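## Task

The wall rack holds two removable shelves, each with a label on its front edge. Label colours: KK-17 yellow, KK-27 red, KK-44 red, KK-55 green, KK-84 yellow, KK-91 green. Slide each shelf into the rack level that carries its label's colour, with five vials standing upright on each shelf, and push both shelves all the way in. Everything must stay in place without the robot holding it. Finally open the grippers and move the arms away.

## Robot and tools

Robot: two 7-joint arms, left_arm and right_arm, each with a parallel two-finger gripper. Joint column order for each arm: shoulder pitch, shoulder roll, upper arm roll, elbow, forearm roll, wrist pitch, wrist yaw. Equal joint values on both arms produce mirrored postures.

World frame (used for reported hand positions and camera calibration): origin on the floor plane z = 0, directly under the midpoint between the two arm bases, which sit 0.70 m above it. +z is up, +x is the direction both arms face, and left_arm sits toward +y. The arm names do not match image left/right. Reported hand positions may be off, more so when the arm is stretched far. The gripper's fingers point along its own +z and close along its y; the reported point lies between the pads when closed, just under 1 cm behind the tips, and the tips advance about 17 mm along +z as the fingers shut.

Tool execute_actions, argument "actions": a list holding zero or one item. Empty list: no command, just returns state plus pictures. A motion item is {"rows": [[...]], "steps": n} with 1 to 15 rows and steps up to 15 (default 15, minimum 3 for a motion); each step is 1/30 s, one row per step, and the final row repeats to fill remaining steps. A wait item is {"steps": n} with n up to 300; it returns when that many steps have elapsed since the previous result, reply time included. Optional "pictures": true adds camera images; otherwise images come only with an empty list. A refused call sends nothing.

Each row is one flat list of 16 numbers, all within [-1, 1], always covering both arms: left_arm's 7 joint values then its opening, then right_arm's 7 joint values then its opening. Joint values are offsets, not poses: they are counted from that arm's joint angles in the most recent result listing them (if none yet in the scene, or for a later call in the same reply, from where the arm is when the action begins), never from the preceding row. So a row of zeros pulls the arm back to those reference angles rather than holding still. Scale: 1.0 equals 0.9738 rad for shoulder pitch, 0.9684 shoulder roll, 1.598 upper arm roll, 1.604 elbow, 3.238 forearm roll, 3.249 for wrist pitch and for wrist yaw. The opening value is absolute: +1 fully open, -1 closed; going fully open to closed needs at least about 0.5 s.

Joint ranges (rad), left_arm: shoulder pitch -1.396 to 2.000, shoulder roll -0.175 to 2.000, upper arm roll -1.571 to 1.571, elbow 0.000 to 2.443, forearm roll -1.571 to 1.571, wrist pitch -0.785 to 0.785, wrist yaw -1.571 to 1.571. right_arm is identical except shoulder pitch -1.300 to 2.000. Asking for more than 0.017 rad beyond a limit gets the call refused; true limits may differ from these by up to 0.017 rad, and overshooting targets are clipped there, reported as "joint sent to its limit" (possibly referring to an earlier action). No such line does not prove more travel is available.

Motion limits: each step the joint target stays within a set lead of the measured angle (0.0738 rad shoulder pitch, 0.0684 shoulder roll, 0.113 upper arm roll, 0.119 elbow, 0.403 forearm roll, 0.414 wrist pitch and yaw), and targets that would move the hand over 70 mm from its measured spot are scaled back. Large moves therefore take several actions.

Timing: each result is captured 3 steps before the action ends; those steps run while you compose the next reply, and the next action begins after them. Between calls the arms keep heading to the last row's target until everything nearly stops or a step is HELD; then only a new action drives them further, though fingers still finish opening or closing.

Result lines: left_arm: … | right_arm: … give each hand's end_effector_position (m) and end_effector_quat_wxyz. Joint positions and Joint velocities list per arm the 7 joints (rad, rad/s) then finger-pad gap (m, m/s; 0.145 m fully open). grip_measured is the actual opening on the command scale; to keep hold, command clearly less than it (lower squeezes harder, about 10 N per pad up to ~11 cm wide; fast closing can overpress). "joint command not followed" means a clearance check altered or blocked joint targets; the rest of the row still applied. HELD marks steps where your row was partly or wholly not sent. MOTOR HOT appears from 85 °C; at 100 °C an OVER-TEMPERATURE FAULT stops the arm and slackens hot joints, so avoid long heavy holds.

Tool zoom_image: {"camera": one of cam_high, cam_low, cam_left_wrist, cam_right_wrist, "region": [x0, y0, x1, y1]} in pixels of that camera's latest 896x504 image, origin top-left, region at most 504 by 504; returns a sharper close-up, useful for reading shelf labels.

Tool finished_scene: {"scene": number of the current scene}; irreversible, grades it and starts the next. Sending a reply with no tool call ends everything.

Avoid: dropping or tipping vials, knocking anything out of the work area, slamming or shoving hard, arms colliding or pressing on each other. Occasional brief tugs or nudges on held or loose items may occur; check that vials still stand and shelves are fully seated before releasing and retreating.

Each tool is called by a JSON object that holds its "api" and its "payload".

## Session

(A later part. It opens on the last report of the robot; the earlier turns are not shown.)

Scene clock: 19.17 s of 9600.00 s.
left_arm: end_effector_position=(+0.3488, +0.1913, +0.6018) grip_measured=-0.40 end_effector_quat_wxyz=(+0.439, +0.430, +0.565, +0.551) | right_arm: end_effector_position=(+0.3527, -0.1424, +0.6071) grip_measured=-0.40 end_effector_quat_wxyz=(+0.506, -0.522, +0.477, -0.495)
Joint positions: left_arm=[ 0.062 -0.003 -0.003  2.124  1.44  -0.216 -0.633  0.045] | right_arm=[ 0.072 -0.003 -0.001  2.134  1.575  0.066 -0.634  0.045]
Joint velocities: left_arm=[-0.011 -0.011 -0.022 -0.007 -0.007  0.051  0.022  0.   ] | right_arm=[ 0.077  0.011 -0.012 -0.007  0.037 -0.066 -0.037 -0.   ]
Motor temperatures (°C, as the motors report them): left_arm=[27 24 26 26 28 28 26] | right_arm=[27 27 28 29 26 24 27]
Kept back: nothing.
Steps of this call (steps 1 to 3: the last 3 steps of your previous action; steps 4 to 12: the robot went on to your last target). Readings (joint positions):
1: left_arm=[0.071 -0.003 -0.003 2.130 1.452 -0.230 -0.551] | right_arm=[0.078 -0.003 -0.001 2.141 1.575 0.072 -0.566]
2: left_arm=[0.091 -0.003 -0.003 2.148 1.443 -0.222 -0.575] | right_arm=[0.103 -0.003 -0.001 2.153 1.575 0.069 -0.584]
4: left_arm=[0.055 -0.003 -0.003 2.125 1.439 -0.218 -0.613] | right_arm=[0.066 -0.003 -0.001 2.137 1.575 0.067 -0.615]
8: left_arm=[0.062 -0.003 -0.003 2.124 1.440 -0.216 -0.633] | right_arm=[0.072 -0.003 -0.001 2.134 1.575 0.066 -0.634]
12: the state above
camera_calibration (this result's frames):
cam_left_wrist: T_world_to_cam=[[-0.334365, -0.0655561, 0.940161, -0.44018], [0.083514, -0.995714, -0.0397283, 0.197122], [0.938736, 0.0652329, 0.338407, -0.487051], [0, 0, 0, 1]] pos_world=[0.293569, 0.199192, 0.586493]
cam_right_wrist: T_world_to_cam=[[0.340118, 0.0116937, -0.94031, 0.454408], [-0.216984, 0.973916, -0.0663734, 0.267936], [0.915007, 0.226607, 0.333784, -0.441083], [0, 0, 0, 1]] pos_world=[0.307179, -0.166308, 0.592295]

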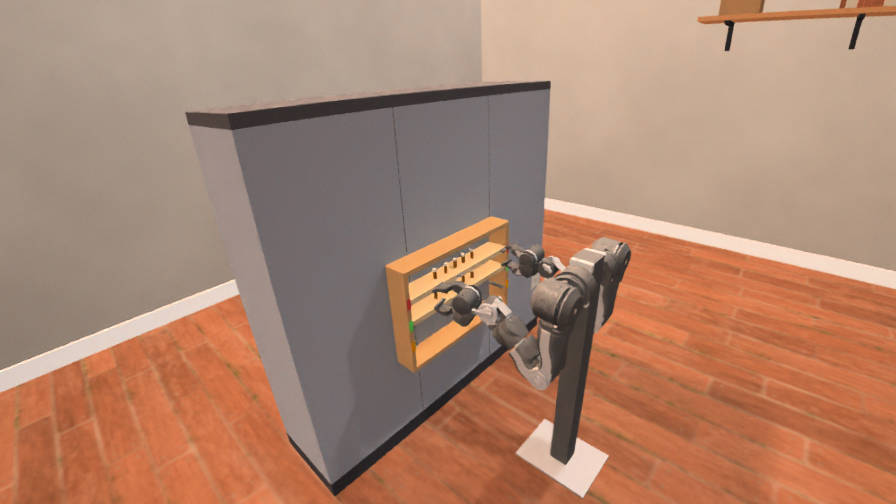

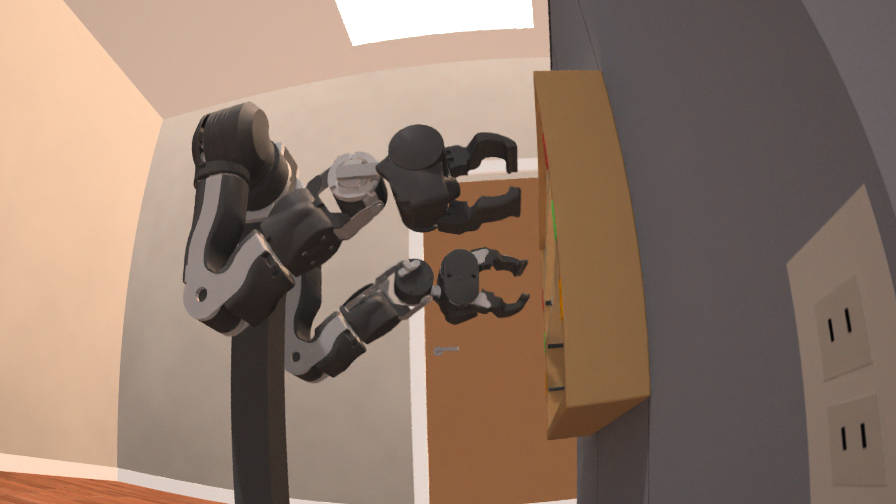

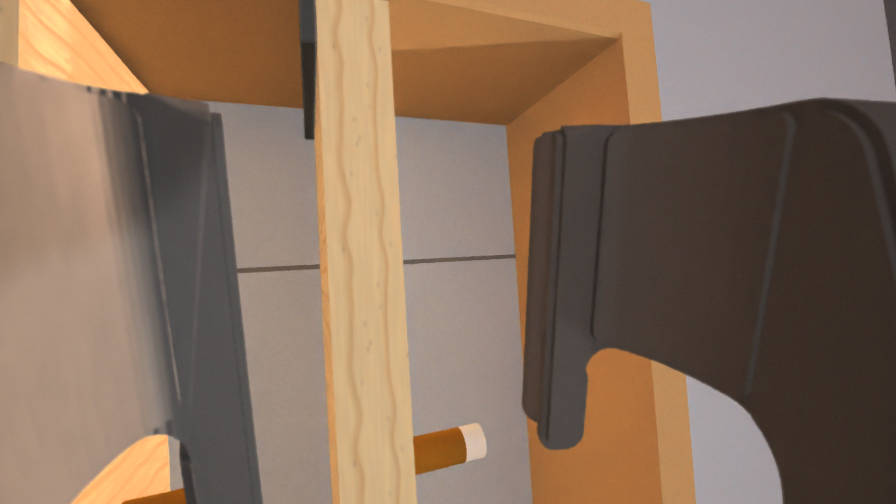

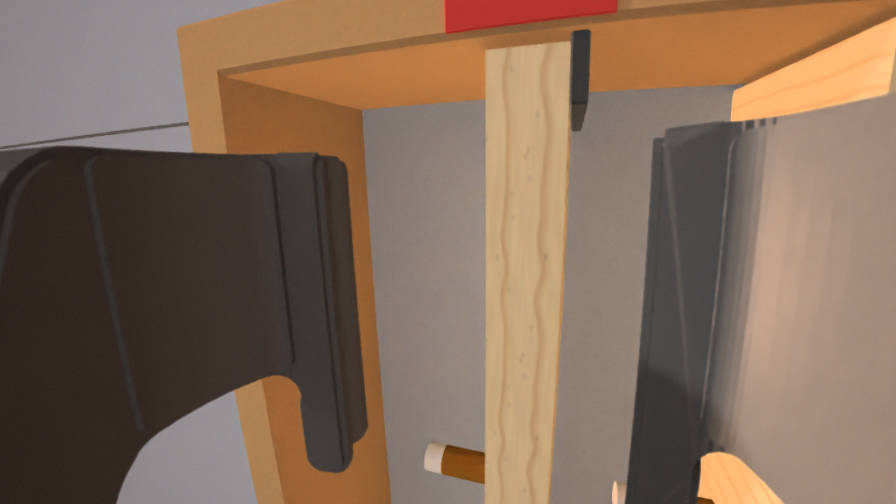

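{"api": "execute_actions", "payload": {"actions": [{"rows":[[0.03,0,0,-0.022,0,0,0.003,-0.4,0.03,0,0,-0.022,0,0,0.003,-0.4],[0.07,0,0,-0.053,0,0,0.006,-0.4,0.07,0,0,-0.053,0,0,0.006,-0.4],[0.11,0,0,-0.084,0,0,0.009,-0.4,0.11,0,0,-0.084,0,0,0.009,-0.4],[0.15,0,0,-0.115,0,0,0.013,-0.4,0.15,0,0,-0.115,0,0,0.013,-0.4],[0.19,0,0,-0.147,0,0,0.017,-0.4,0.19,0,0,-0.147,0,0,0.017,-0.4],[0.23,0,0,-0.179,0,0,0.021,-0.4,0.23,0,0,-0.179,0,0,0.021,-0.4],[0.27,0,0,-0.212,0,0,0.026,-0.4,0.27,0,0,-0.212,0,0,0.026,-0.4],[0.3,0,0,-0.237,0,0,0.03,-0.4,0.3,0,0,-0.237,0,0,0.03,-0.4],[0.318,0,0,-0.252,0,0,0.032,-0.4,0.316,0,0,-0.25,0,0,0.032,-0.4],[0.327,0,0,-0.259,0,0,0.032,-0.4,0.324,0,0,-0.256,0,0,0.032,-0.4]]}]}}

{"api": "execute_actions", "payload": {"actions": [{"steps":8}]}}

{"api": "execute_actions", "payload": {"actions": [{"rows":[[0,0,0,0,0,0,0,-0.5,0,0,0,0,0,0,0,-0.5],[0,0,0,0,0,0,0,-0.6,0,0,0,0,0,0,0,-0.6],[0,0,0,0,0,0,0,-0.65,0,0,0,0,0,0,0,-0.65],[0,0,0,0,0,0,0,-0.7,0,0,0,0,0,0,0,-0.7],[0,0,0,0,0,0,0,-0.74,0,0,0,0,0,0,0,-0.74],[0,0,0,0,0,0,0,-0.78,0,0,0,0,0,0,0,-0.78],[0,0,0,0,0,0,0,-0.85,0,0,0,0,0,0,0,-0.85],[0,0,0,0,0,0,0,-1,0,0,0,0,0,0,0,-1]]}]}}

{"api": "execute_actions", "payload": {"actions": [{"rows":[[0.002,0,0,0.007,0,0,0,-1,0.002,0,0,0.007,0,0,0,-1],[-0.008,0,0,0.017,0,0,-0.001,-1,-0.008,0,0,0.017,0,0,-0.001,-1],[-0.026,0,0,0.033,0,0,-0.004,-1,-0.026,0,0,0.033,0,0,-0.004,-1],[-0.051,0,0,0.055,-0.001,0.001,-0.008,-1,-0.051,0,0,0.055,0,0,-0.008,-1],[-0.08,0,0,0.08,-0.002,0.001,-0.012,-1,-0.08,0,0,0.08,0,0,-0.012,-1],[-0.113,0,0,0.108,-0.003,0.002,-0.017,-1,-0.113,0,0,0.108,0,0.001,-0.017,-1],[-0.15,0,0,0.139,-0.003,0.002,-0.022,-1,-0.15,0,0,0.139,0,0.001,-0.022,-1],[-0.188,0,0,0.17,-0.004,0.003,-0.026,-1,-0.188,0,0,0.17,0,0.001,-0.026,-1],[-0.227,0,0,0.2,-0.005,0.003,-0.029,-1,-0.227,0,0,0.2,0,0.001,-0.029,-1],[-0.266,0,0,0.231,-0.006,0.004,-0.032,-1,-0.266,0,0,0.231,0,0.002,-0.032,-1],[-0.302,0,0,0.258,-0.006,0.004,-0.034,-1,-0.302,0,0,0.258,0,0.002,-0.034,-1],[-0.33,0,0,0.279,-0.007,0.004,-0.036,-1,-0.33,0,0,0.279,0,0.002,-0.036,-1],[-0.354,0,0,0.297,-0.007,0.004,-0.037,-1,-0.354,0,0,0.297,0,0.002,-0.037,-1],[-0.368,0,0,0.308,-0.007,0.004,-0.037,-1,-0.368,0,0,0.308,0,0.002,-0.037,-1],[-0.374,0,0,0.312,-0.007,0.004,-0.037,-1,-0.374,0,0,0.312,0,0.002,-0.037,-1]]}]}}

{"api": "execute_actions", "payload": {"actions": [{"steps":14}]}}

Scene clock: 20.27 s of 9600.00 s.
left_arm: end_effector_position=(+0.4279, +0.1910, +0.6021) grip_measured=-0.40 end_effector_quat_wxyz=(+0.434, +0.434, +0.557, +0.559) | right_arm: end_effector_position=(+0.4312, -0.1415, +0.6088) grip_measured=-0.40 end_effector_quat_wxyz=(+0.511, -0.519, +0.475, -0.495)
Joint positions: left_arm=[ 0.383 -0.003 -0.003  1.712  1.44  -0.217 -0.536  0.045] | right_arm=[ 0.391 -0.003 -0.001  1.728  1.575  0.066 -0.537  0.045]
Joint velocities: left_arm=[-0.077  0.033 -0.012 -0.017 -0.051  0.007  0.007 -0.   ] | right_arm=[-0.011  0.011 -0.002  0.007 -0.066  0.007  0.037 -0.   ]
Motor temperatures (°C, as the motors report them): left_arm=[27 24 26 26 28 28 26] | right_arm=[27 27 28 29 26 24 27]
Steps of this call (steps 1 to 21: the robot went on to your last target; steps 22 to 33: the first 12 steps of this action). Readings (joint positions):
22: left_arm=[0.077 -0.003 -0.003 2.104 1.439 -0.217 -0.630] | right_arm=[0.088 -0.003 -0.001 2.115 1.575 0.066 -0.630]
23: left_arm=[0.120 -0.003 -0.003 2.053 1.438 -0.217 -0.624] | right_arm=[0.131 -0.003 -0.001 2.063 1.575 0.066 -0.625]
25: left_arm=[0.211 -0.003 -0.003 1.945 1.440 -0.217 -0.609] | right_arm=[0.222 -0.003 -0.001 1.956 1.575 0.066 -0.609]
29: left_arm=[0.355 -0.003 -0.003 1.746 1.440 -0.217 -0.559] | right_arm=[0.366 -0.003 -0.001 1.757 1.575 0.066 -0.559]
33: the state above

Scene clock: 20.53 s of 9600.00 s.
left_arm: end_effector_position=(+0.4279, +0.1910, +0.6023) grip_measured=-0.40 end_effector_quat_wxyz=(+0.434, +0.434, +0.557, +0.559) | right_arm: end_effector_position=(+0.4312, -0.1415, +0.6090) grip_measured=-0.40 end_effector_quat_wxyz=(+0.511, -0.519, +0.474, -0.495)
Joint positions: left_arm=[ 0.383 -0.003 -0.003  1.712  1.44  -0.217 -0.535  0.045] | right_arm=[ 0.391 -0.003 -0.001  1.728  1.575  0.066 -0.535  0.045]
Joint velocities: left_arm=[-0.011 -0.011  0.002 -0.007 -0.007  0.022 -0.007 -0.   ] | right_arm=[-0.077 -0.011 -0.002  0.002 -0.037  0.007  0.007  0.   ]
Motor temperatures (°C, as the motors report them): left_arm=[27 24 26 26 28 28 26] | right_arm=[27 27 28 29 26 24 27]
Kept back: nothing.
Steps of this call (steps 1 to 3: the last 3 steps of your previous action; steps 4 to 8: the robot went on to your last target). Readings (joint positions):
1: left_arm=[0.383 -0.003 -0.003 1.712 1.440 -0.217 -0.535] | right_arm=[0.391 -0.003 -0.001 1.728 1.575 0.066 -0.536]
2: left_arm=[0.383 -0.003 -0.003 1.712 1.440 -0.217 -0.535] | right_arm=[0.391 -0.003 -0.001 1.728 1.575 0.066 -0.536]
4: left_arm=[0.383 -0.003 -0.003 1.712 1.440 -0.217 -0.535] | right_arm=[0.391 -0.003 -0.001 1.728 1.575 0.066 -0.535]
8: the state above

Scene clock: 20.93 s of 9600.00 s.
left_arm: end_effector_position=(+0.4279, +0.1908, +0.6013) grip_measured=-0.76 end_effector_quat_wxyz=(+0.434, +0.435, +0.559, +0.557) | right_arm: end_effector_position=(+0.4312, -0.1416, +0.6071) grip_measured=-0.76 end_effector_quat_wxyz=(+0.509, -0.520, +0.477, -0.493)
Joint positions: left_arm=[ 0.382 -0.003 -0.003  1.711  1.443 -0.218 -0.538  0.018] | right_arm=[ 0.39  -0.003 -0.001  1.727  1.575  0.065 -0.543  0.018]
Joint velocities: left_arm=[-0.055  0.033 -0.022 -0.017 -0.037 -0.037  0.037 -0.   ] | right_arm=[-0.033  0.033  0.007  0.007  0.022 -0.022 -0.066 -0.   ]
Motor temperatures (°C, as the motors report them): left_arm=[27 24 26 26 28 28 26] | right_arm=[27 27 28 29 26 24 27]
Steps of this call (steps 1 to 12: the first 12 steps of this action). Readings (joint positions):
1: left_arm=[0.383 -0.003 -0.003 1.712 1.440 -0.217 -0.535] | right_arm=[0.391 -0.003 -0.001 1.728 1.575 0.066 -0.535]
2: left_arm=[0.383 -0.003 -0.003 1.712 1.440 -0.217 -0.535] | right_arm=[0.391 -0.003 -0.001 1.728 1.575 0.066 -0.535]
4: left_arm=[0.383 -0.003 -0.003 1.712 1.440 -0.217 -0.535] | right_arm=[0.391 -0.003 -0.001 1.727 1.575 0.066 -0.537]
8: left_arm=[0.382 -0.003 -0.003 1.711 1.443 -0.218 -0.538] | right_arm=[0.390 -0.003 -0.001 1.727 1.575 0.065 -0.543]
12: the state above

Scene clock: 21.43 s of 9600.00 s.
left_arm: end_effector_position=(+0.3451, +0.1898, +0.6038) grip_measured=-0.76 end_effector_quat_wxyz=(+0.438, +0.435, +0.563, +0.549) | right_arm: end_effector_position=(+0.3475, -0.1417, +0.6122) grip_measured=-0.76 end_effector_quat_wxyz=(+0.508, -0.521, +0.474, -0.496)
Joint positions: left_arm=[ 0.054 -0.004 -0.004  2.149  1.434 -0.204 -0.657  0.018] | right_arm=[ 0.064 -0.004 -0.002  2.168  1.575  0.069 -0.654  0.018]
Joint velocities: left_arm=[-0.648  0.011 -0.012  0.833 -0.11   0.066 -0.154  0.   ] | right_arm=[-0.67  -0.033 -0.022  0.852 -0.037  0.022 -0.11   0.   ]
Motor temperatures (°C, as the motors report them): left_arm=[27 24 26 26 28 28 26] | right_arm=[27 27 28 29 26 24 27]
Steps of this call (steps 1 to 3: the last 3 steps of your previous action; steps 4 to 15: the first 12 steps of this action, its rows measured from where the robot was after step 3). Readings (joint positions):
3: left_arm=[0.382 -0.003 -0.003 1.711 1.443 -0.218 -0.538] | right_arm=[0.390 -0.003 -0.001 1.727 1.575 0.065 -0.543]
4: left_arm=[0.382 -0.003 -0.003 1.713 1.445 -0.218 -0.540] | right_arm=[0.390 -0.003 -0.001 1.729 1.575 0.064 -0.545]
5: left_arm=[0.377 -0.003 -0.003 1.724 1.446 -0.218 -0.546] | right_arm=[0.385 -0.003 -0.001 1.741 1.575 0.063 -0.549]
7: left_arm=[0.333 -0.003 -0.003 1.786 1.448 -0.218 -0.561] | right_arm=[0.344 -0.003 -0.001 1.805 1.575 0.063 -0.563]
11: left_arm=[0.196 -0.003 -0.003 1.969 1.440 -0.209 -0.614] | right_arm=[0.206 -0.004 -0.001 1.988 1.575 0.065 -0.615]
15: the state above

Scene clock: 21.90 s of 9600.00 s.
left_arm: end_effector_position=(+0.3341, +0.1897, +0.6070) grip_measured=-0.76 end_effector_quat_wxyz=(+0.439, +0.434, +0.562, +0.550) | right_arm: end_effector_position=(+0.3363, -0.1416, +0.6155) grip_measured=-0.76 end_effector_quat_wxyz=(+0.509, -0.521, +0.472, -0.497)
Joint positions: left_arm=[ 0.013 -0.004 -0.005  2.206  1.432 -0.202 -0.67   0.018] | right_arm=[ 0.024 -0.004 -0.002  2.226  1.575  0.07  -0.666  0.018]
Joint velocities: left_arm=[-0.055 -0.077  0.002  0.007 -0.007 -0.037  0.037  0.   ] | right_arm=[-0.055 -0.055 -0.002 -0.017  0.037 -0.007 -0.037 -0.   ]
Motor temperatures (°C, as the motors report them): left_arm=[27 24 26 26 28 28 26] | right_arm=[27 27 28 29 26 24 27]
Kept back: nothing.
Steps of this call (steps 1 to 3: the last 3 steps of your previous action; steps 4 to 14: the robot went on to your last target). Readings (joint positions):
1: left_arm=[0.032 -0.004 -0.004 2.177 1.433 -0.203 -0.663] | right_arm=[0.043 -0.004 -0.002 2.196 1.575 0.069 -0.660]
2: left_arm=[0.018 -0.004 -0.004 2.196 1.432 -0.203 -0.666] | right_arm=[0.029 -0.004 -0.002 2.216 1.575 0.070 -0.663]
4: left_arm=[0.013 -0.004 -0.005 2.206 1.432 -0.202 -0.667] | right_arm=[0.024 -0.004 -0.002 2.226 1.575 0.070 -0.664]
8: left_arm=[0.013 -0.004 -0.005 2.206 1.432 -0.202 -0.670] | right_arm=[0.024 -0.004 -0.002 2.226 1.575 0.070 -0.666]
14: the state above

{"api": "execute_actions", "payload": {"actions": [{"rows":[[0,0,0,0.001,0,0,0.011,-1,0,0,0,0.001,0,0,0.008,-1],[-0.008,0,0,-0.003,0.001,-0.001,0.02,-1,-0.01,0,0,-0.003,0,0,0.016,-1],[-0.022,0,0,-0.009,0.002,-0.002,0.031,-1,-0.025,0,0,-0.009,0,-0.001,0.027,-1],[-0.041,0,0,-0.017,0.003,-0.004,0.043,-1,-0.045,0,0,-0.017,0,-0.001,0.038,-1],[-0.061,0,0,-0.027,0.005,-0.005,0.056,-1,-0.066,0,0,-0.027,0,-0.002,0.051,-1],[-0.081,0,0,-0.039,0.007,-0.007,0.069,-1,-0.088,0,0,-0.038,0,-0.002,0.064,-1],[-0.101,0,0,-0.052,0.009,-0.008,0.081,-1,-0.109,0,0,-0.051,0,-0.003,0.076,-1],[-0.119,0,0,-0.066,0.011,-0.009,0.093,-1,-0.128,0,0,-0.065,0,-0.003,0.087,-1],[-0.134,0,0,-0.08,0.013,-0.01,0.103,-1,-0.144,0,0,-0.079,0,-0.003,0.097,-1],[-0.146,0,0,-0.094,0.015,-0.011,0.112,-1,-0.157,0,0,-0.093,0,-0.004,0.106,-1],[-0.155,0,0,-0.108,0.017,-0.012,0.119,-1,-0.167,0,0,-0.106,0,-0.004,0.113,-1],[-0.161,0,0,-0.119,0.018,-0.012,0.124,-1,-0.173,0,0,-0.117,0,-0.004,0.118,-1],[-0.165,0,0,-0.128,0.019,-0.013,0.127,-1,-0.177,0,0,-0.126,0,-0.004,0.121,-1],[-0.167,0,0,-0.134,0.02,-0.013,0.129,-1,-0.179,0,0,-0.132,0,-0.004,0.122,-1],[-0.167,0,0,-0.136,0.02,-0.013,0.129,-1,-0.179,0,0,-0.134,0,-0.004,0.122,-1]]}]}}

{"api": "execute_actions", "payload": {"actions": [{"steps":12}]}}

Scene clock: 22.63 s of 9600.00 s.
left_arm: end_effector_position=(+0.3332, +0.1901, +0.5422) grip_measured=-0.76 end_effector_quat_wxyz=(+0.433, +0.438, +0.559, +0.555) | right_arm: end_effector_position=(+0.3356, -0.1410, +0.5465) grip_measured=-0.76 end_effector_quat_wxyz=(+0.510, -0.521, +0.484, -0.484)
Joint positions: left_arm=[-0.147 -0.004 -0.005  2.015  1.491 -0.235 -0.316  0.018] | right_arm=[-0.148 -0.004 -0.002  2.038  1.575  0.062 -0.33   0.018]
Joint velocities: left_arm=[-0.121 -0.033 -0.022 -0.442  0.139 -0.007  0.388 -0.001] | right_arm=[-0.209 -0.011 -0.007 -0.462 -0.022 -0.022  0.33  -0.001]
Motor temperatures (°C, as the motors report them): left_arm=[27 24 26 26 29 28 26] | right_arm=[27 27 28 29 26 24 27]
Steps of this call (steps 1 to 10: the robot went on to your last target; steps 11 to 22: the first 12 steps of this action). Readings (joint positions):
11: left_arm=[0.012 -0.004 -0.005 2.206 1.434 -0.202 -0.665] | right_arm=[0.024 -0.004 -0.002 2.226 1.575 0.070 -0.662]
12: left_arm=[0.007 -0.004 -0.005 2.204 1.436 -0.203 -0.646] | right_arm=[0.019 -0.004 -0.002 2.225 1.575 0.070 -0.646]
14: left_arm=[-0.023 -0.004 -0.005 2.185 1.443 -0.208 -0.583] | right_arm=[-0.016 -0.004 -0.002 2.206 1.575 0.068 -0.588]
18: left_arm=[-0.106 -0.004 -0.005 2.102 1.468 -0.224 -0.436] | right_arm=[-0.103 -0.004 -0.002 2.124 1.575 0.064 -0.446]
22: the state above

Scene clock: 23.03 s of 9600.00 s.
left_arm: end_effector_position=(+0.3339, +0.1903, +0.5359) grip_measured=-0.76 end_effector_quat_wxyz=(+0.435, +0.436, +0.558, +0.557) | right_arm: end_effector_position=(+0.3365, -0.1410, +0.5398) grip_measured=-0.76 end_effector_quat_wxyz=(+0.511, -0.519, +0.484, -0.485)
Joint positions: left_arm=[-0.153 -0.004 -0.005  1.985  1.501 -0.239 -0.27   0.018] | right_arm=[-0.155 -0.004 -0.002  2.008  1.575  0.061 -0.289  0.018]
Joint velocities: left_arm=[ 0.055 -0.033 -0.012 -0.012 -0.007 -0.081  0.037  0.   ] | right_arm=[ 0.033 -0.011 -0.002  0.002  0.051  0.051  0.051 -0.   ]
Motor temperatures (°C, as the motors report them): left_arm=[27 24 26 26 29 28 27] | right_arm=[27 27 28 29 26 24 27]
Kept back: nothing.
Steps of this call (steps 1 to 3: the last 3 steps of your previous action; steps 4 to 12: the robot went on to your last target). Readings (joint positions):
1: left_arm=[-0.151 -0.004 -0.005 2.000 1.495 -0.237 -0.300] | right_arm=[-0.152 -0.004 -0.002 2.023 1.575 0.061 -0.315]
2: left_arm=[-0.153 -0.004 -0.005 1.990 1.498 -0.238 -0.289] | right_arm=[-0.154 -0.004 -0.002 2.012 1.575 0.061 -0.305]
4: left_arm=[-0.153 -0.004 -0.005 1.985 1.501 -0.239 -0.278] | right_arm=[-0.155 -0.004 -0.002 2.008 1.575 0.061 -0.296]
8: left_arm=[-0.153 -0.004 -0.005 1.985 1.501 -0.239 -0.271] | right_arm=[-0.155 -0.004 -0.002 2.008 1.575 0.061 -0.289]
12: the state above

{"api": "execute_actions", "payload": {"actions": [{"rows":[[0.002,0,0,0,0.001,0,0.012,-1,0.002,0,0,0,0,0,0.012,-1],[0,0,0,-0.007,0.002,0,0.019,-1,0,0,0,-0.007,0,0,0.019,-1],[-0.006,0,0,-0.017,0.004,-0.001,0.028,-1,-0.006,0,0,-0.017,0,0,0.028,-1],[-0.013,0,0,-0.032,0.006,-0.001,0.039,-1,-0.014,0,0,-0.031,0,-0.001,0.039,-1],[-0.019,0,0,-0.049,0.009,-0.002,0.051,-1,-0.021,0,0,-0.048,0,-0.001,0.05,-1],[-0.025,0,0,-0.068,0.012,-0.002,0.063,-1,-0.027,0,0,-0.067,0,-0.001,0.062,-1],[-0.028,0,0,-0.09,0.015,-0.003,0.075,-1,-0.031,0,0,-0.088,0,-0.002,0.074,-1],[-0.03,0,0,-0.111,0.018,-0.003,0.086,-1,-0.034,0,0,-0.109,0,-0.002,0.085,-1],[-0.03,0,0,-0.132,0.021,-0.003,0.097,-1,-0.034,0,0,-0.13,0,-0.002,0.095,-1],[-0.03,0,0,-0.153,0.021,-0.004,0.106,-1,-0.034,0,0,-0.151,0,-0.002,0.104,-1],[-0.029,0,0,-0.173,0.021,-0.004,0.113,-1,-0.033,0,0,-0.169,0,-0.002,0.111,-1],[-0.028,0,0,-0.188,0.021,-0.004,0.119,-1,-0.032,0,0,-0.184,-0.001,-0.002,0.117,-1],[-0.027,0,0,-0.2,0.021,-0.004,0.122,-1,-0.031,0,0,-0.197,-0.002,-0.002,0.12,-1],[-0.026,0,0,-0.208,0.021,-0.004,0.124,-1,-0.031,0,0,-0.204,-0.003,-0.002,0.122,-1],[-0.026,0,0,-0.211,0.021,-0.004,0.124,-1,-0.031,0,0,-0.207,-0.003,-0.002,0.122,-1]]}]}}

{"api": "execute_actions", "payload": {"actions": [{"steps":14}], "pictures": true}}

Scene clock: 23.70 s of 9600.00 s.
left_arm: end_effector_position=(+0.3339, +0.1903, +0.4667) grip_measured=-0.76 end_effector_quat_wxyz=(+0.431, +0.438, +0.555, +0.561) | right_arm: end_effector_position=(+0.3368, -0.1415, +0.4691) grip_measured=-0.76 end_effector_quat_wxyz=(+0.512, -0.517, +0.489, -0.482)
Joint positions: left_arm=[-0.184 -0.004 -0.005  1.685  1.572 -0.252  0.07   0.018] | right_arm=[-0.192 -0.004 -0.002  1.712  1.567  0.056  0.037  0.018]
Joint velocities: left_arm=[ 0.011  0.011  0.007 -0.603 -0.051 -0.007  0.374  0.001] | right_arm=[-0.055  0.011  0.002 -0.598 -0.007  0.022  0.344 -0.001]
Motor temperatures (°C, as the motors report them): left_arm=[27 24 26 26 29 28 27] | right_arm=[27 27 28 29 26 24 27]
Steps of this call (steps 1 to 8: the robot went on to your last target; steps 9 to 20: the first 12 steps of this action). Readings (joint positions):
9: left_arm=[-0.153 -0.004 -0.005 1.984 1.505 -0.239 -0.263] | right_arm=[-0.155 -0.004 -0.002 2.007 1.574 0.061 -0.282]
10: left_arm=[-0.153 -0.004 -0.005 1.979 1.507 -0.239 -0.245] | right_arm=[-0.155 -0.004 -0.002 2.002 1.573 0.061 -0.264]
12: left_arm=[-0.160 -0.004 -0.005 1.943 1.517 -0.242 -0.189] | right_arm=[-0.163 -0.004 -0.002 1.966 1.573 0.061 -0.209]
16: left_arm=[-0.186 -0.004 -0.005 1.808 1.553 -0.248 -0.054] | right_arm=[-0.192 -0.004 -0.002 1.834 1.570 0.057 -0.079]
20: the state above

Scene clock: 24.17 s of 9600.00 s.
left_arm: end_effector_position=(+0.3338, +0.1905, +0.4599) grip_measured=-0.76 end_effector_quat_wxyz=(+0.430, +0.438, +0.551, +0.565) | right_arm: end_effector_position=(+0.3362, -0.1415, +0.4609) grip_measured=-0.76 end_effector_quat_wxyz=(+0.512, -0.516, +0.489, -0.483)
Joint positions: left_arm=[-0.181 -0.004 -0.005  1.644  1.572 -0.254  0.116  0.018] | right_arm=[-0.192 -0.004 -0.002  1.671  1.565  0.055  0.082  0.018]
Joint velocities: left_arm=[-0.033 -0.143  0.002  0.002 -0.066 -0.022 -0.007  0.   ] | right_arm=[ 0.011 -0.055 -0.017 -0.002 -0.066 -0.022 -0.007  0.   ]
Motor temperatures (°C, as the motors report them): left_arm=[27 24 26 26 29 28 27] | right_arm=[27 27 28 29 26 24 28]
Kept back: nothing.
Steps of this call (steps 1 to 3: the last 3 steps of your previous action; steps 4 to 14: the robot went on to your last target). Readings (joint positions):
1: left_arm=[-0.184 -0.004 -0.005 1.665 1.572 -0.253 0.086] | right_arm=[-0.192 -0.004 -0.002 1.690 1.566 0.055 0.053]
2: left_arm=[-0.184 -0.004 -0.005 1.651 1.572 -0.253 0.097] | right_arm=[-0.192 -0.004 -0.002 1.676 1.565 0.055 0.064]
4: left_arm=[-0.184 -0.004 -0.005 1.644 1.572 -0.254 0.108] | right_arm=[-0.192 -0.004 -0.002 1.671 1.565 0.055 0.073]
8: left_arm=[-0.181 -0.004 -0.005 1.644 1.572 -0.254 0.115] | right_arm=[-0.192 -0.004 -0.002 1.671 1.565 0.055 0.082]
14: the state above
camera_calibration (this result's frames):
cam_left_wrist: T_world_to_cam=[[-0.339552, -0.108944, 0.934257, -0.299073], [0.0842803, -0.992798, -0.0851397, 0.212005], [0.936804, 0.0498301, 0.346288, -0.424919], [0, 0, 0, 1]] pos_world=[0.278647, 0.19907, 0.444605]
cam_right_wrist: T_world_to_cam=[[0.328118, 0.0453416, -0.943548, 0.332826], [-0.217709, 0.975588, -0.0288269, 0.236984], [0.919207, 0.214878, 0.329979, -0.378727], [0, 0, 0, 1]] pos_world=[0.290516, -0.16491, 0.445841]

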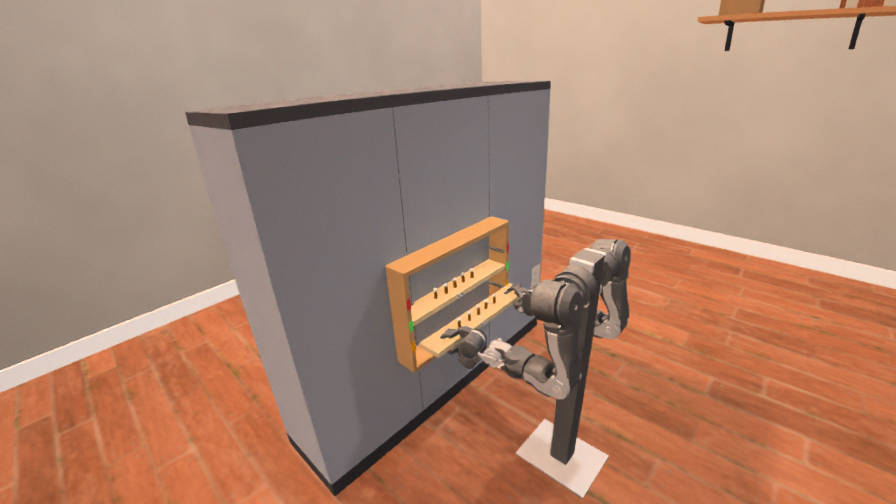

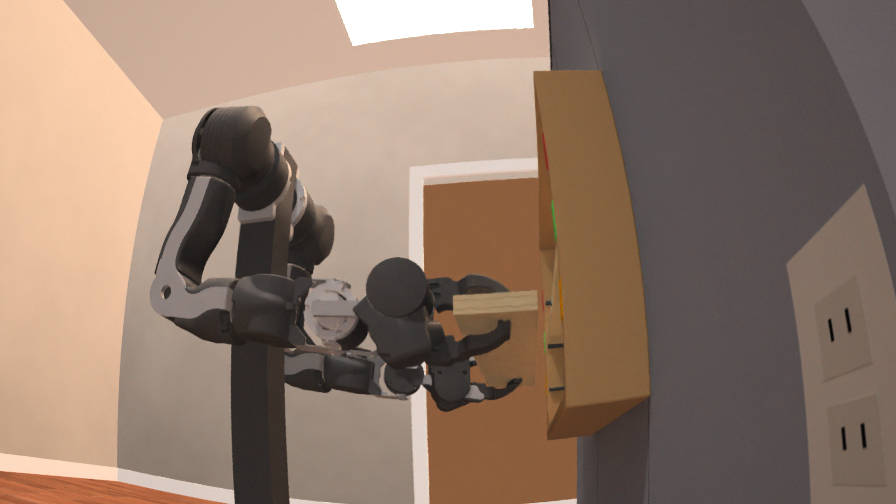

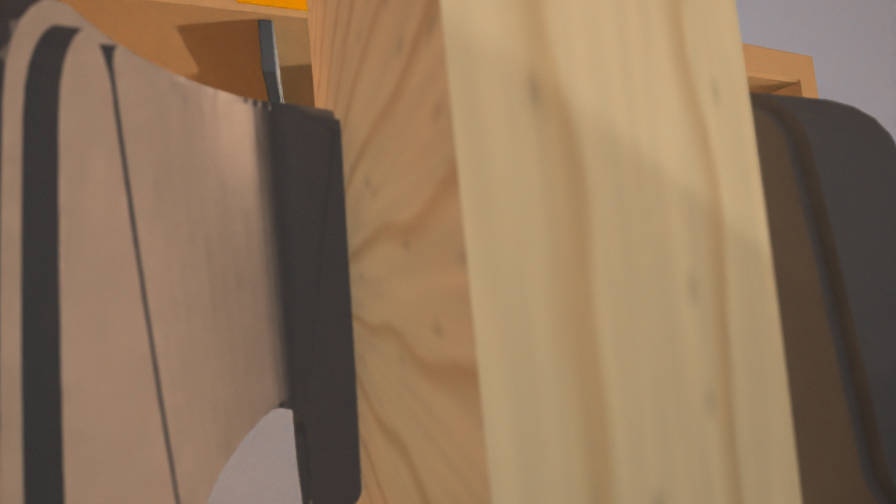

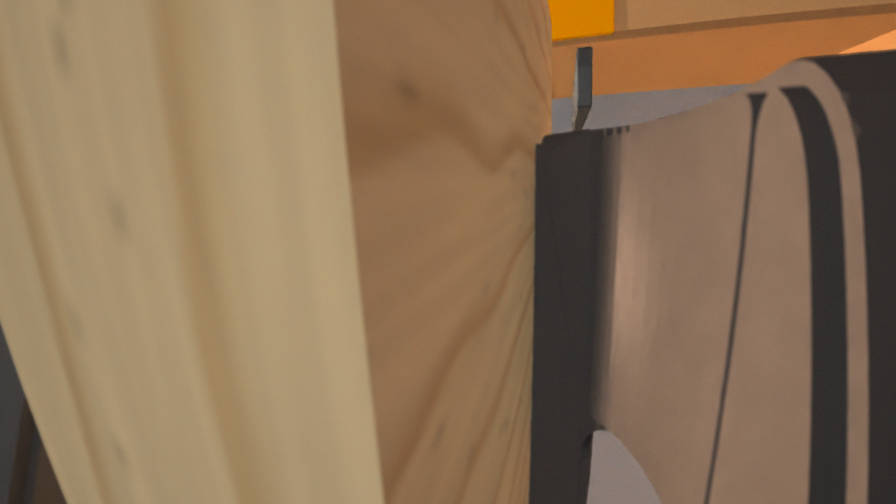

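{"api": "execute_actions", "payload": {"actions": [{"rows":[[0.008,0,0,-0.001,0,0,0.004,-1,0.01,0,0,0.003,0,0,0.01,-1],[0.022,0,0,-0.009,0,0,0.004,-1,0.024,0,0,-0.004,0,0,0.01,-1],[0.045,0,0,-0.021,0,0,0.004,-1,0.047,0,0,-0.016,0,0,0.01,-1],[0.078,0,0,-0.04,0,0,0.003,-1,0.08,0,0,-0.035,0,0,0.009,-1],[0.115,0,0,-0.062,0,0,0.003,-1,0.117,0,0,-0.057,0,0,0.008,-1],[0.157,0,0,-0.088,0,0,0.003,-1,0.159,0,0,-0.083,0,0,0.008,-1],[0.204,0,0,-0.118,0,0,0.004,-1,0.206,0,0,-0.113,0,0,0.009,-1],[0.25,0,0,-0.149,0,0,0.006,-1,0.252,0,0,-0.144,0,0,0.011,-1],[0.297,0,0,-0.183,0,0,0.009,-1,0.299,0,0,-0.178,0,0,0.013,-1],[0.344,0,0,-0.217,0,0,0.012,-1,0.346,0,0,-0.212,0,0,0.016,-1],[0.386,0,0,-0.25,0,0,0.016,-1,0.388,0,0,-0.245,0,0,0.019,-1],[0.419,0,0,-0.276,0,0,0.019,-1,0.421,0,0,-0.271,0,0,0.022,-1],[0.444,0,0,-0.297,0,0,0.021,-1,0.446,0,0,-0.292,0,0,0.024,-1],[0.461,0,0,-0.312,0,0,0.022,-1,0.463,0,0,-0.307,0,0,0.025,-1],[0.469,0,0,-0.32,0,0,0.022,-1,0.471,0,0,-0.315,0,0,0.025,-1]]}]}}

{"api": "execute_actions", "payload": {"actions": [{"steps":14}]}}

Scene clock: 24.83 s of 9600.00 s.
left_arm: end_effector_position=(+0.4220, +0.1912, +0.4564) grip_measured=-0.75 end_effector_quat_wxyz=(+0.428, +0.438, +0.548, +0.570) | right_arm: end_effector_position=(+0.4245, -0.1422, +0.4576) grip_measured=-0.76 end_effector_quat_wxyz=(+0.514, -0.512, +0.487, -0.486)
Joint positions: left_arm=[ 0.227 -0.004 -0.003  1.205  1.572 -0.26   0.151  0.019] | right_arm=[ 0.215 -0.003 -0.002  1.237  1.565  0.05   0.119  0.018]
Joint velocities: left_arm=[ 0.758 -0.033  0.017 -0.916  0.037 -0.037 -0.081  0.009] | right_arm=[ 0.78  -0.055  0.012 -0.901  0.037 -0.081  0.007 -0.005]
Motor temperatures (°C, as the motors report them): left_arm=[27 24 26 26 29 28 27] | right_arm=[27 27 28 29 26 24 28]
Steps of this call (steps 1 to 8: the robot went on to your last target; steps 9 to 20: the first 12 steps of this action). Readings (joint positions):
9: left_arm=[-0.180 -0.004 -0.005 1.644 1.572 -0.254 0.116] | right_arm=[-0.191 -0.004 -0.002 1.671 1.565 0.055 0.084]
10: left_arm=[-0.170 -0.004 -0.005 1.635 1.572 -0.254 0.117] | right_arm=[-0.184 -0.004 -0.002 1.665 1.564 0.055 0.087]
12: left_arm=[-0.115 -0.004 -0.005 1.584 1.572 -0.255 0.118] | right_arm=[-0.128 -0.004 -0.002 1.616 1.563 0.054 0.088]
16: left_arm=[0.061 -0.004 -0.004 1.412 1.572 -0.258 0.123] | right_arm=[0.049 -0.004 -0.002 1.444 1.564 0.052 0.093]
20: the state above

Scene clock: 25.30 s of 9600.00 s.
left_arm: end_effector_position=(+0.4317, +0.1910, +0.4543) grip_measured=-0.75 end_effector_quat_wxyz=(+0.426, +0.440, +0.546, +0.572) | right_arm: end_effector_position=(+0.4350, -0.1425, +0.4571) grip_measured=-0.76 end_effector_quat_wxyz=(+0.515, -0.511, +0.486, -0.488)
Joint positions: left_arm=[ 0.276 -0.004 -0.003  1.133  1.572 -0.26   0.174  0.019] | right_arm=[ 0.267 -0.002 -0.002  1.167  1.563  0.05   0.144  0.018]
Joint velocities: left_arm=[-0.055  0.011  0.012  0.022  0.007  0.066 -0.007 -0.   ] | right_arm=[ 0.077  0.011 -0.012  0.002 -0.051  0.022 -0.022 -0.   ]
Motor temperatures (°C, as the motors report them): left_arm=[27 24 26 26 29 28 27] | right_arm=[27 27 28 29 26 24 28]
Kept back: nothing.
Steps of this call (steps 1 to 3: the last 3 steps of your previous action; steps 4 to 14: the robot went on to your last target). Readings (joint positions):
1: left_arm=[0.252 -0.004 -0.003 1.173 1.572 -0.260 0.159] | right_arm=[0.241 -0.003 -0.002 1.206 1.565 0.050 0.127]
2: left_arm=[0.269 -0.004 -0.003 1.149 1.572 -0.260 0.166] | right_arm=[0.258 -0.003 -0.002 1.181 1.565 0.050 0.134]
4: left_arm=[0.278 -0.004 -0.003 1.133 1.572 -0.260 0.171] | right_arm=[0.267 -0.002 -0.002 1.167 1.565 0.050 0.143]
8: left_arm=[0.276 -0.004 -0.003 1.133 1.572 -0.260 0.173] | right_arm=[0.267 -0.002 -0.002 1.167 1.563 0.050 0.144]
14: the state above

{"api": "execute_actions", "payload": {"actions": [{"rows":[[0,0,0,-0.003,0,0,0,-1,0,0,0,-0.002,0,0,0,-1],[0,0,0,-0.005,0,0,0,-1,0,0,0,-0.002,0,0,0,-1],[0,0,0,-0.005,0,0,0,-1,0,0,0,-0.002,0,0,0,-1],[0,0,0,-0.005,0,0,0,-0.78,0,0,0,-0.002,0,0,0,-0.78],[0,0,0,-0.005,0,0,0,-0.73,0,0,0,-0.002,0,0,0,-0.73],[0,0,0,-0.005,0,0,0,-0.68,0,0,0,-0.002,0,0,0,-0.68],[0,0,0,-0.005,0,0,0,-0.62,0,0,0,-0.002,0,0,0,-0.62],[0,0,0,-0.005,0,0,0,-0.4,0,0,0,-0.002,0,0,0,-0.4]]}]}}

{"api": "execute_actions", "payload": {"actions": [{"rows":[[-0.03,0,0,0.023,0,0,-0.002,-0.4,-0.03,0,0,0.023,0,0,-0.002,-0.4],[-0.08,0,0,0.06,0,0,-0.005,-0.4,-0.08,0,0,0.06,0,0,-0.005,-0.4],[-0.13,0,0,0.096,0,0,-0.008,-0.4,-0.13,0,0,0.096,0,0,-0.008,-0.4],[-0.18,0,0,0.13,0,0,-0.01,-0.4,-0.18,0,0,0.13,0,0,-0.01,-0.4],[-0.23,0,0,0.163,0,0,-0.012,-0.4,-0.23,0,0,0.163,0,0,-0.012,-0.4],[-0.28,0,0,0.195,0,0,-0.013,-0.4,-0.28,0,0,0.195,0,0,-0.013,-0.4],[-0.33,0,0,0.226,0,0,-0.014,-0.4,-0.33,0,0,0.226,0,0,-0.014,-0.4],[-0.38,0,0,0.26,0,0,-0.014,-0.4,-0.38,0,0,0.26,0,0,-0.014,-0.4],[-0.43,0,0,0.29,0,0,-0.014,-0.4,-0.43,0,0,0.29,0,0,-0.014,-0.4],[-0.48,0,0,0.32,0,0,-0.014,-0.4,-0.48,0,0,0.32,0,0,-0.014,-0.4],[-0.53,0,0,0.35,0,0,-0.014,-0.4,-0.53,0,0,0.35,0,0,-0.014,-0.4],[-0.7,0,0,0.45,0,0.05,-0.014,0.4,-0.7,0,0,0.45,0,0,-0.014,0.4]]}]}}

{"api": "execute_actions", "payload": {"actions": [{"steps":15}], "pictures": true}}

Scene clock: 26.03 s of 9600.00 s.
left_arm: end_effector_position=(+0.4314, +0.1912, +0.4516) grip_measured=-0.40 end_effector_quat_wxyz=(+0.424, +0.442, +0.548, +0.570) | right_arm: end_effector_position=(+0.4349, -0.1426, +0.4566) grip_measured=-0.40 end_effector_quat_wxyz=(+0.514, -0.512, +0.486, -0.488)
Joint positions: left_arm=[ 0.276 -0.004 -0.003  1.127  1.572 -0.26   0.172  0.045] | right_arm=[ 0.267 -0.002 -0.002  1.166  1.562  0.05   0.143  0.045]
Joint velocities: left_arm=[ 0.077 -0.011  0.022 -0.002  0.037 -0.066  0.007  0.   ] | right_arm=[ 0.055 -0.055 -0.002 -0.017  0.051 -0.022 -0.051 -0.   ]
Motor temperatures (°C, as the motors report them): left_arm=[28 24 26 26 28 28 27] | right_arm=[27 27 28 29 26 24 28]
Steps of this call (steps 1 to 10: the robot went on to your last target; steps 11 to 22: the first 12 steps of this action). Readings (joint positions):
11: left_arm=[0.276 -0.004 -0.003 1.132 1.572 -0.260 0.173] | right_arm=[0.267 -0.002 -0.002 1.166 1.563 0.050 0.143]
12: left_arm=[0.276 -0.004 -0.003 1.129 1.572 -0.260 0.173] | right_arm=[0.267 -0.002 -0.002 1.166 1.562 0.050 0.143]
14: left_arm=[0.276 -0.004 -0.003 1.127 1.572 -0.260 0.173] | right_arm=[0.267 -0.002 -0.002 1.166 1.560 0.050 0.143]
18: left_arm=[0.276 -0.004 -0.003 1.127 1.572 -0.260 0.172] | right_arm=[0.267 -0.002 -0.002 1.166 1.562 0.050 0.143]
22: the state above

Scene clock: 26.53 s of 9600.00 s.
left_arm: end_effector_position=(+0.3091, +0.1829, +0.4644) grip_measured=-0.26 end_effector_quat_wxyz=(+0.446, +0.453, +0.540, +0.552) | right_arm: end_effector_position=(+0.3103, -0.1431, +0.4716) grip_measured=-0.26 end_effector_quat_wxyz=(+0.514, -0.512, +0.485, -0.489)
Joint positions: left_arm=[-0.305 -0.003 -0.     1.761  1.572 -0.193  0.12   0.056] | right_arm=[-0.314 -0.002 -0.002  1.801  1.562  0.05   0.09   0.056]
Joint velocities: left_arm=[-2.165 -0.055 -0.022  2.737  0.066  1.766  0.154  0.329] | right_arm=[-2.121 -0.011  0.027  2.747 -0.022  0.022  0.081  0.329]
Motor temperatures (°C, as the motors report them): left_arm=[28 24 26 26 28 28 27] | right_arm=[27 27 28 29 26 24 28]
Steps of this call (steps 1 to 3: the last 3 steps of your previous action; steps 4 to 15: the first 12 steps of this action, its rows measured from where the robot was after step 3). Readings (joint positions):
3: left_arm=[0.276 -0.004 -0.003 1.127 1.572 -0.260 0.172] | right_arm=[0.267 -0.002 -0.002 1.166 1.562 0.050 0.143]
4: left_arm=[0.260 -0.004 -0.003 1.152 1.572 -0.260 0.169] | right_arm=[0.251 -0.002 -0.002 1.191 1.562 0.050 0.139]
5: left_arm=[0.215 -0.004 -0.003 1.216 1.572 -0.259 0.164] | right_arm=[0.207 -0.002 -0.002 1.256 1.562 0.050 0.134]
7: left_arm=[0.103 -0.004 -0.003 1.332 1.571 -0.259 0.155] | right_arm=[0.095 -0.002 -0.002 1.372 1.562 0.050 0.126]
11: left_arm=[-0.095 -0.004 -0.003 1.531 1.572 -0.259 0.130] | right_arm=[-0.105 -0.002 -0.002 1.571 1.562 0.050 0.100]
15: the state above

Scene clock: 27.03 s of 9600.00 s.
left_arm: end_effector_position=(+0.2903, +0.1672, +0.4678) grip_measured=+0.40 end_effector_quat_wxyz=(+0.472, +0.477, +0.523, +0.526) | right_arm: end_effector_position=(+0.2895, -0.1431, +0.4752) grip_measured=+0.40 end_effector_quat_wxyz=(+0.512, -0.513, +0.487, -0.487)
Joint positions: left_arm=[-0.405 -0.004 -0.002  1.847  1.572 -0.101  0.127  0.105] | right_arm=[-0.414 -0.002 -0.002  1.886  1.562  0.05   0.097  0.105]
Joint velocities: left_arm=[-0.011  0.011  0.002  0.007 -0.007 -0.007 -0.022  0.   ] | right_arm=[ 0.055 -0.011  0.007  0.007 -0.022  0.066 -0.066 -0.   ]
Motor temperatures (°C, as the motors report them): left_arm=[27 24 26 26 28 28 27] | right_arm=[27 27 28 29 26 24 28]
Kept back: nothing.
Steps of this call (steps 1 to 3: the last 3 steps of your previous action; steps 4 to 15: the robot went on to your last target). Readings (joint positions):
1: left_arm=[-0.378 -0.003 -0.002 1.849 1.572 -0.148 0.125] | right_arm=[-0.388 -0.002 -0.002 1.889 1.562 0.050 0.095]
2: left_arm=[-0.416 -0.004 -0.002 1.875 1.570 -0.126 0.134] | right_arm=[-0.426 -0.002 -0.002 1.915 1.562 0.050 0.106]
4: left_arm=[-0.412 -0.004 -0.002 1.842 1.571 -0.107 0.127] | right_arm=[-0.422 -0.002 -0.002 1.881 1.562 0.050 0.098]
8: left_arm=[-0.404 -0.004 -0.002 1.847 1.572 -0.101 0.127] | right_arm=[-0.414 -0.002 -0.002 1.886 1.562 0.050 0.097]
15: the state above
camera_calibration (this result's frames):
cam_left_wrist: T_world_to_cam=[[-0.342614, -0.0437208, 0.938458, -0.335757], [-0.064929, -0.995426, -0.0700792, 0.229962], [0.93723, -0.0849433, 0.338208, -0.359555], [0, 0, 0, 1]] pos_world=[0.236882, 0.183689, 0.452814]
cam_right_wrist: T_world_to_cam=[[0.33592, 0.0394532, -0.941064, 0.357394], [-0.211656, 0.976731, -0.0346037, 0.229963], [0.917801, 0.210806, 0.336454, -0.343425], [0, 0, 0, 1]] pos_world=[0.243813, -0.166316, 0.459835]

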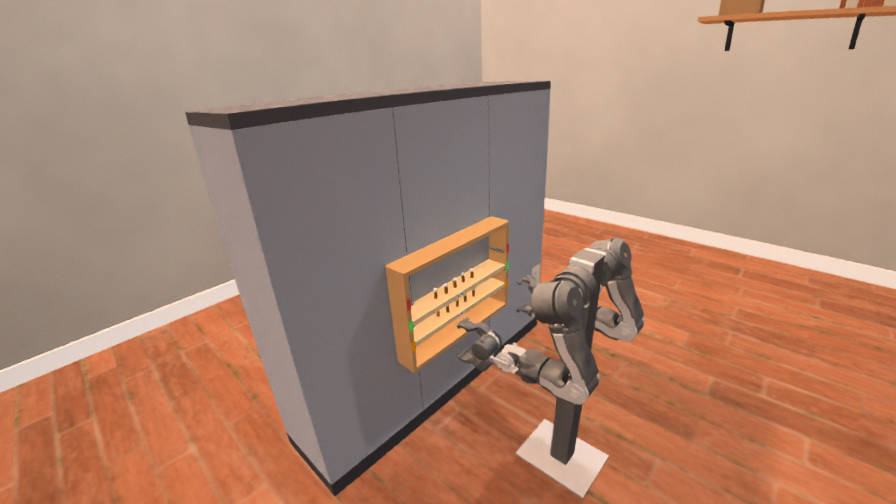

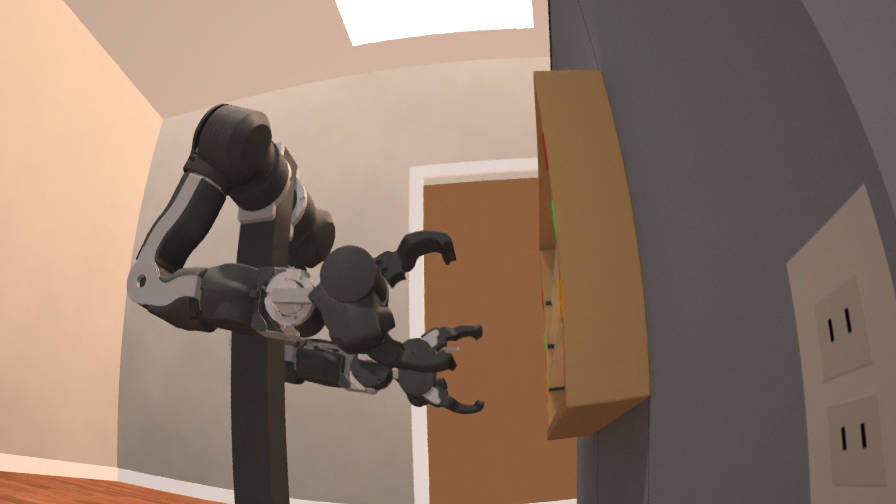

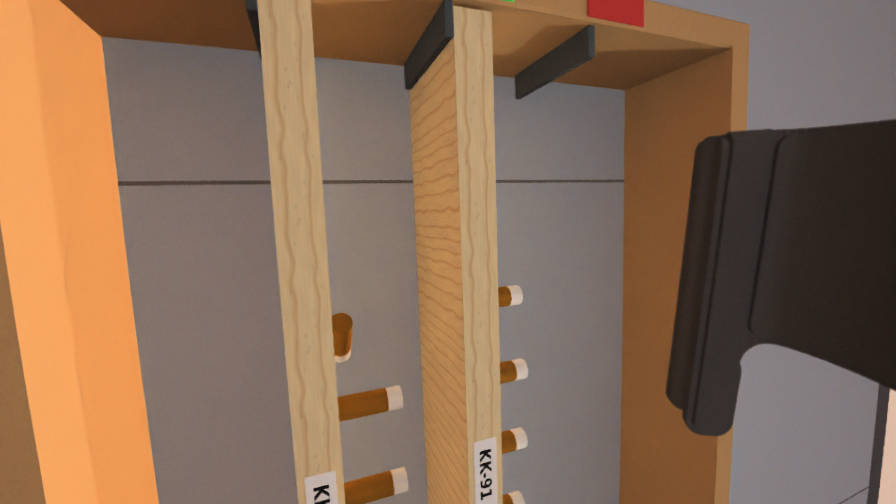

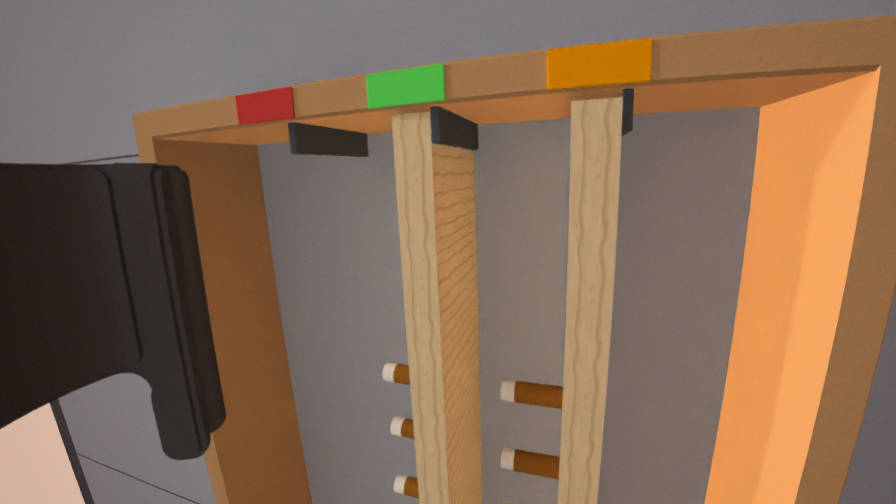

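{"api": "execute_actions", "payload": {"actions": [{"rows":[[0.103,0,0,0.017,-0.485,0.031,-0.08,-0.5,0,0,0,0,-0.482,-0.015,-0.03,-0.4]]}]}}

{"api": "execute_actions", "payload": {"actions": [{"steps":15}], "pictures": true}}

Scene clock: 27.90 s of 9600.00 s.
left_arm: end_effector_position=(+0.3125, +0.1730, +0.4860) grip_measured=-0.50 end_effector_quat_wxyz=(-0.037, +0.706, +0.052, +0.705) | right_arm: end_effector_position=(+0.2890, -0.1519, +0.4581) grip_measured=-0.40 end_effector_quat_wxyz=(-0.009, +0.741, -0.005, +0.671)
Joint positions: left_arm=[-0.303 -0.004 -0.002  1.873  0.017  0.001 -0.127  0.038] | right_arm=[-0.414 -0.002 -0.001  1.888  0.017  0.003  0.006  0.046]
Joint velocities: left_arm=[-0.055 -0.055  0.002 -0.017 -0.315  0.066  0.037 -0.   ] | right_arm=[-0.077  0.011 -0.022  0.002 -0.315  0.007  0.066 -0.   ]
Motor temperatures (°C, as the motors report them): left_arm=[27 24 26 26 28 28 27] | right_arm=[27 27 28 29 26 24 28]
Steps of this call (steps 1 to 14: the robot went on to your last target; steps 15 to 26: the first 12 steps of this action). Readings (joint positions):
15: left_arm=[-0.378 -0.003 -0.000 1.853 1.482 -0.062 0.036] | right_arm=[-0.413 -0.002 -0.002 1.888 1.471 0.031 0.061]
16: left_arm=[-0.318 -0.003 -0.002 1.855 1.333 -0.031 -0.045] | right_arm=[-0.414 -0.001 -0.001 1.888 1.322 0.018 0.033]
18: left_arm=[-0.275 -0.004 -0.002 1.893 0.966 -0.014 -0.096] | right_arm=[-0.414 -0.001 -0.001 1.888 0.956 0.008 0.013]
22: left_arm=[-0.311 -0.004 -0.002 1.868 0.219 0.001 -0.127] | right_arm=[-0.414 -0.002 -0.001 1.888 0.212 0.004 0.007]
26: the state above

Scene clock: 28.40 s of 9600.00 s.
left_arm: end_effector_position=(+0.3123, +0.1731, +0.4861) grip_measured=-0.50 end_effector_quat_wxyz=(-0.042, +0.706, +0.047, +0.705) | right_arm: end_effector_position=(+0.2890, -0.1519, +0.4580) grip_measured=-0.40 end_effector_quat_wxyz=(-0.004, +0.742, +0.000, +0.671)
Joint positions: left_arm=[-0.303 -0.004 -0.002  1.873  0.003  0.001 -0.128  0.038] | right_arm=[-0.414 -0.002 -0.001  1.888  0.003  0.003  0.006  0.046]
Joint velocities: left_arm=[ 0.011 -0.055 -0.017  0.007 -0.037 -0.051 -0.022 -0.   ] | right_arm=[ 0.011 -0.099  0.002 -0.002  0.007 -0.007 -0.051  0.   ]
Motor temperatures (°C, as the motors report them): left_arm=[27 24 26 26 28 28 27] | right_arm=[27 27 28 29 26 24 28]
Kept back: nothing.
Steps of this call (steps 1 to 3: the last 3 steps of your previous action; steps 4 to 15: the robot went on to your last target). Readings (joint positions):
1: left_arm=[-0.303 -0.004 -0.002 1.873 0.010 0.001 -0.127] | right_arm=[-0.414 -0.002 -0.001 1.888 0.010 0.003 0.006]
2: left_arm=[-0.303 -0.004 -0.002 1.873 0.006 0.001 -0.127] | right_arm=[-0.414 -0.002 -0.001 1.888 0.007 0.003 0.006]
4: left_arm=[-0.303 -0.004 -0.002 1.873 0.004 0.001 -0.128] | right_arm=[-0.414 -0.002 -0.001 1.888 0.004 0.003 0.006]
8: left_arm=[-0.303 -0.004 -0.002 1.873 0.003 0.001 -0.128] | right_arm=[-0.414 -0.002 -0.001 1.888 0.003 0.003 0.006]
15: the state above
camera_calibration (this result's frames):
cam_left_wrist: T_world_to_cam=[[-0.225795, -0.974161, 0.00517544, 0.233069], [-0.171287, 0.0344707, -0.984618, 0.53797], [0.958998, -0.223209, -0.174644, -0.119527], [0, 0, 0, 1]] pos_world=[0.2594, 0.181823, 0.507614]
cam_right_wrist: T_world_to_cam=[[0.340033, -0.938321, -0.062703, -0.210262], [-0.258962, -0.0293283, -0.965442, 0.525025], [0.904056, 0.34452, -0.252962, -0.04103], [0, 0, 0, 1]] pos_world=[0.244551, -0.167759, 0.483318]

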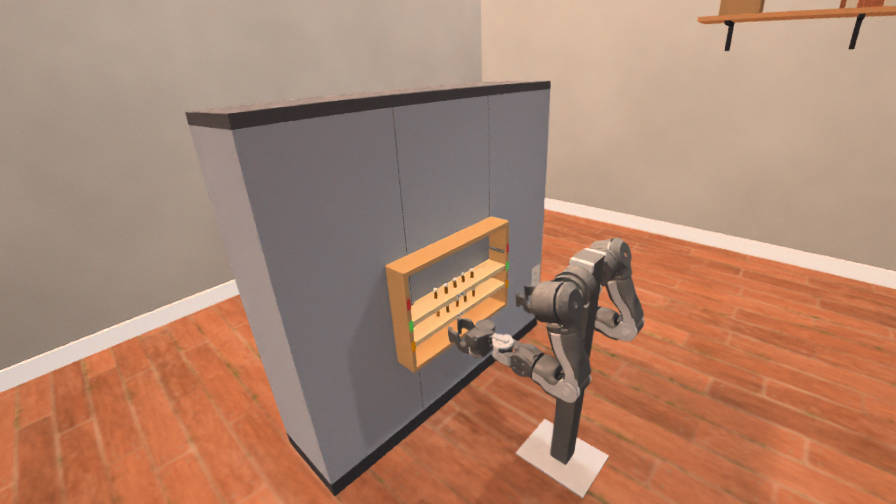

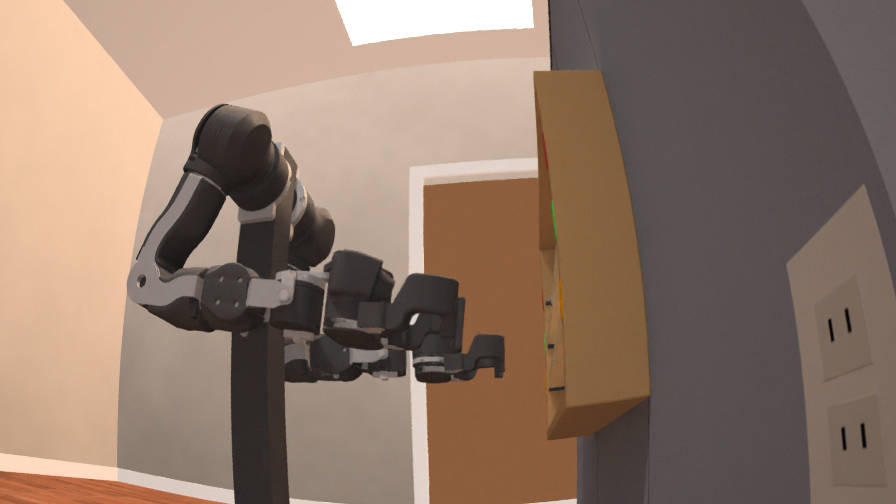

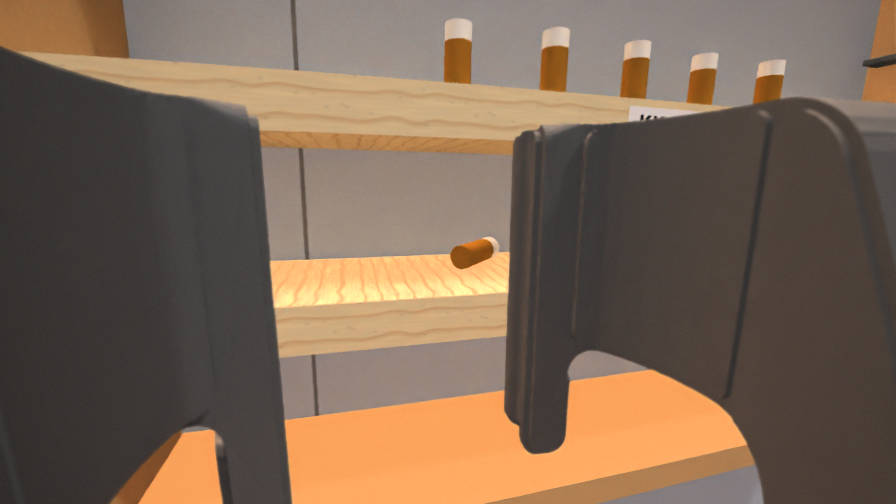

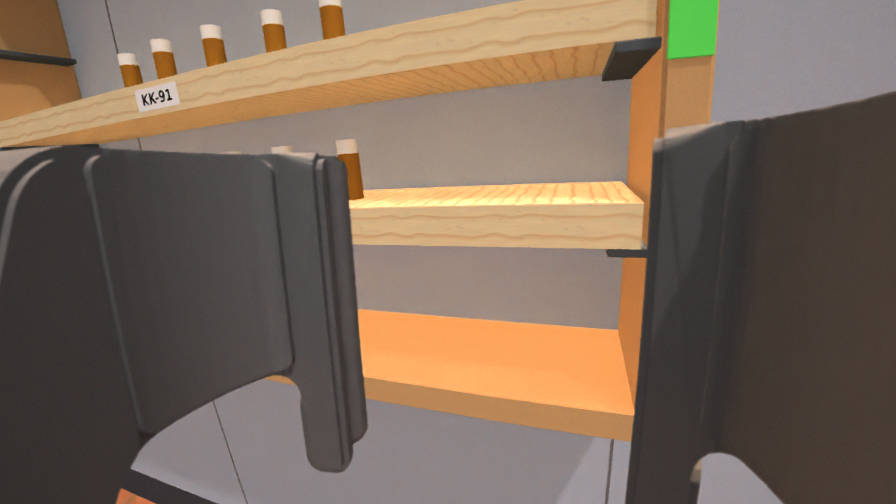

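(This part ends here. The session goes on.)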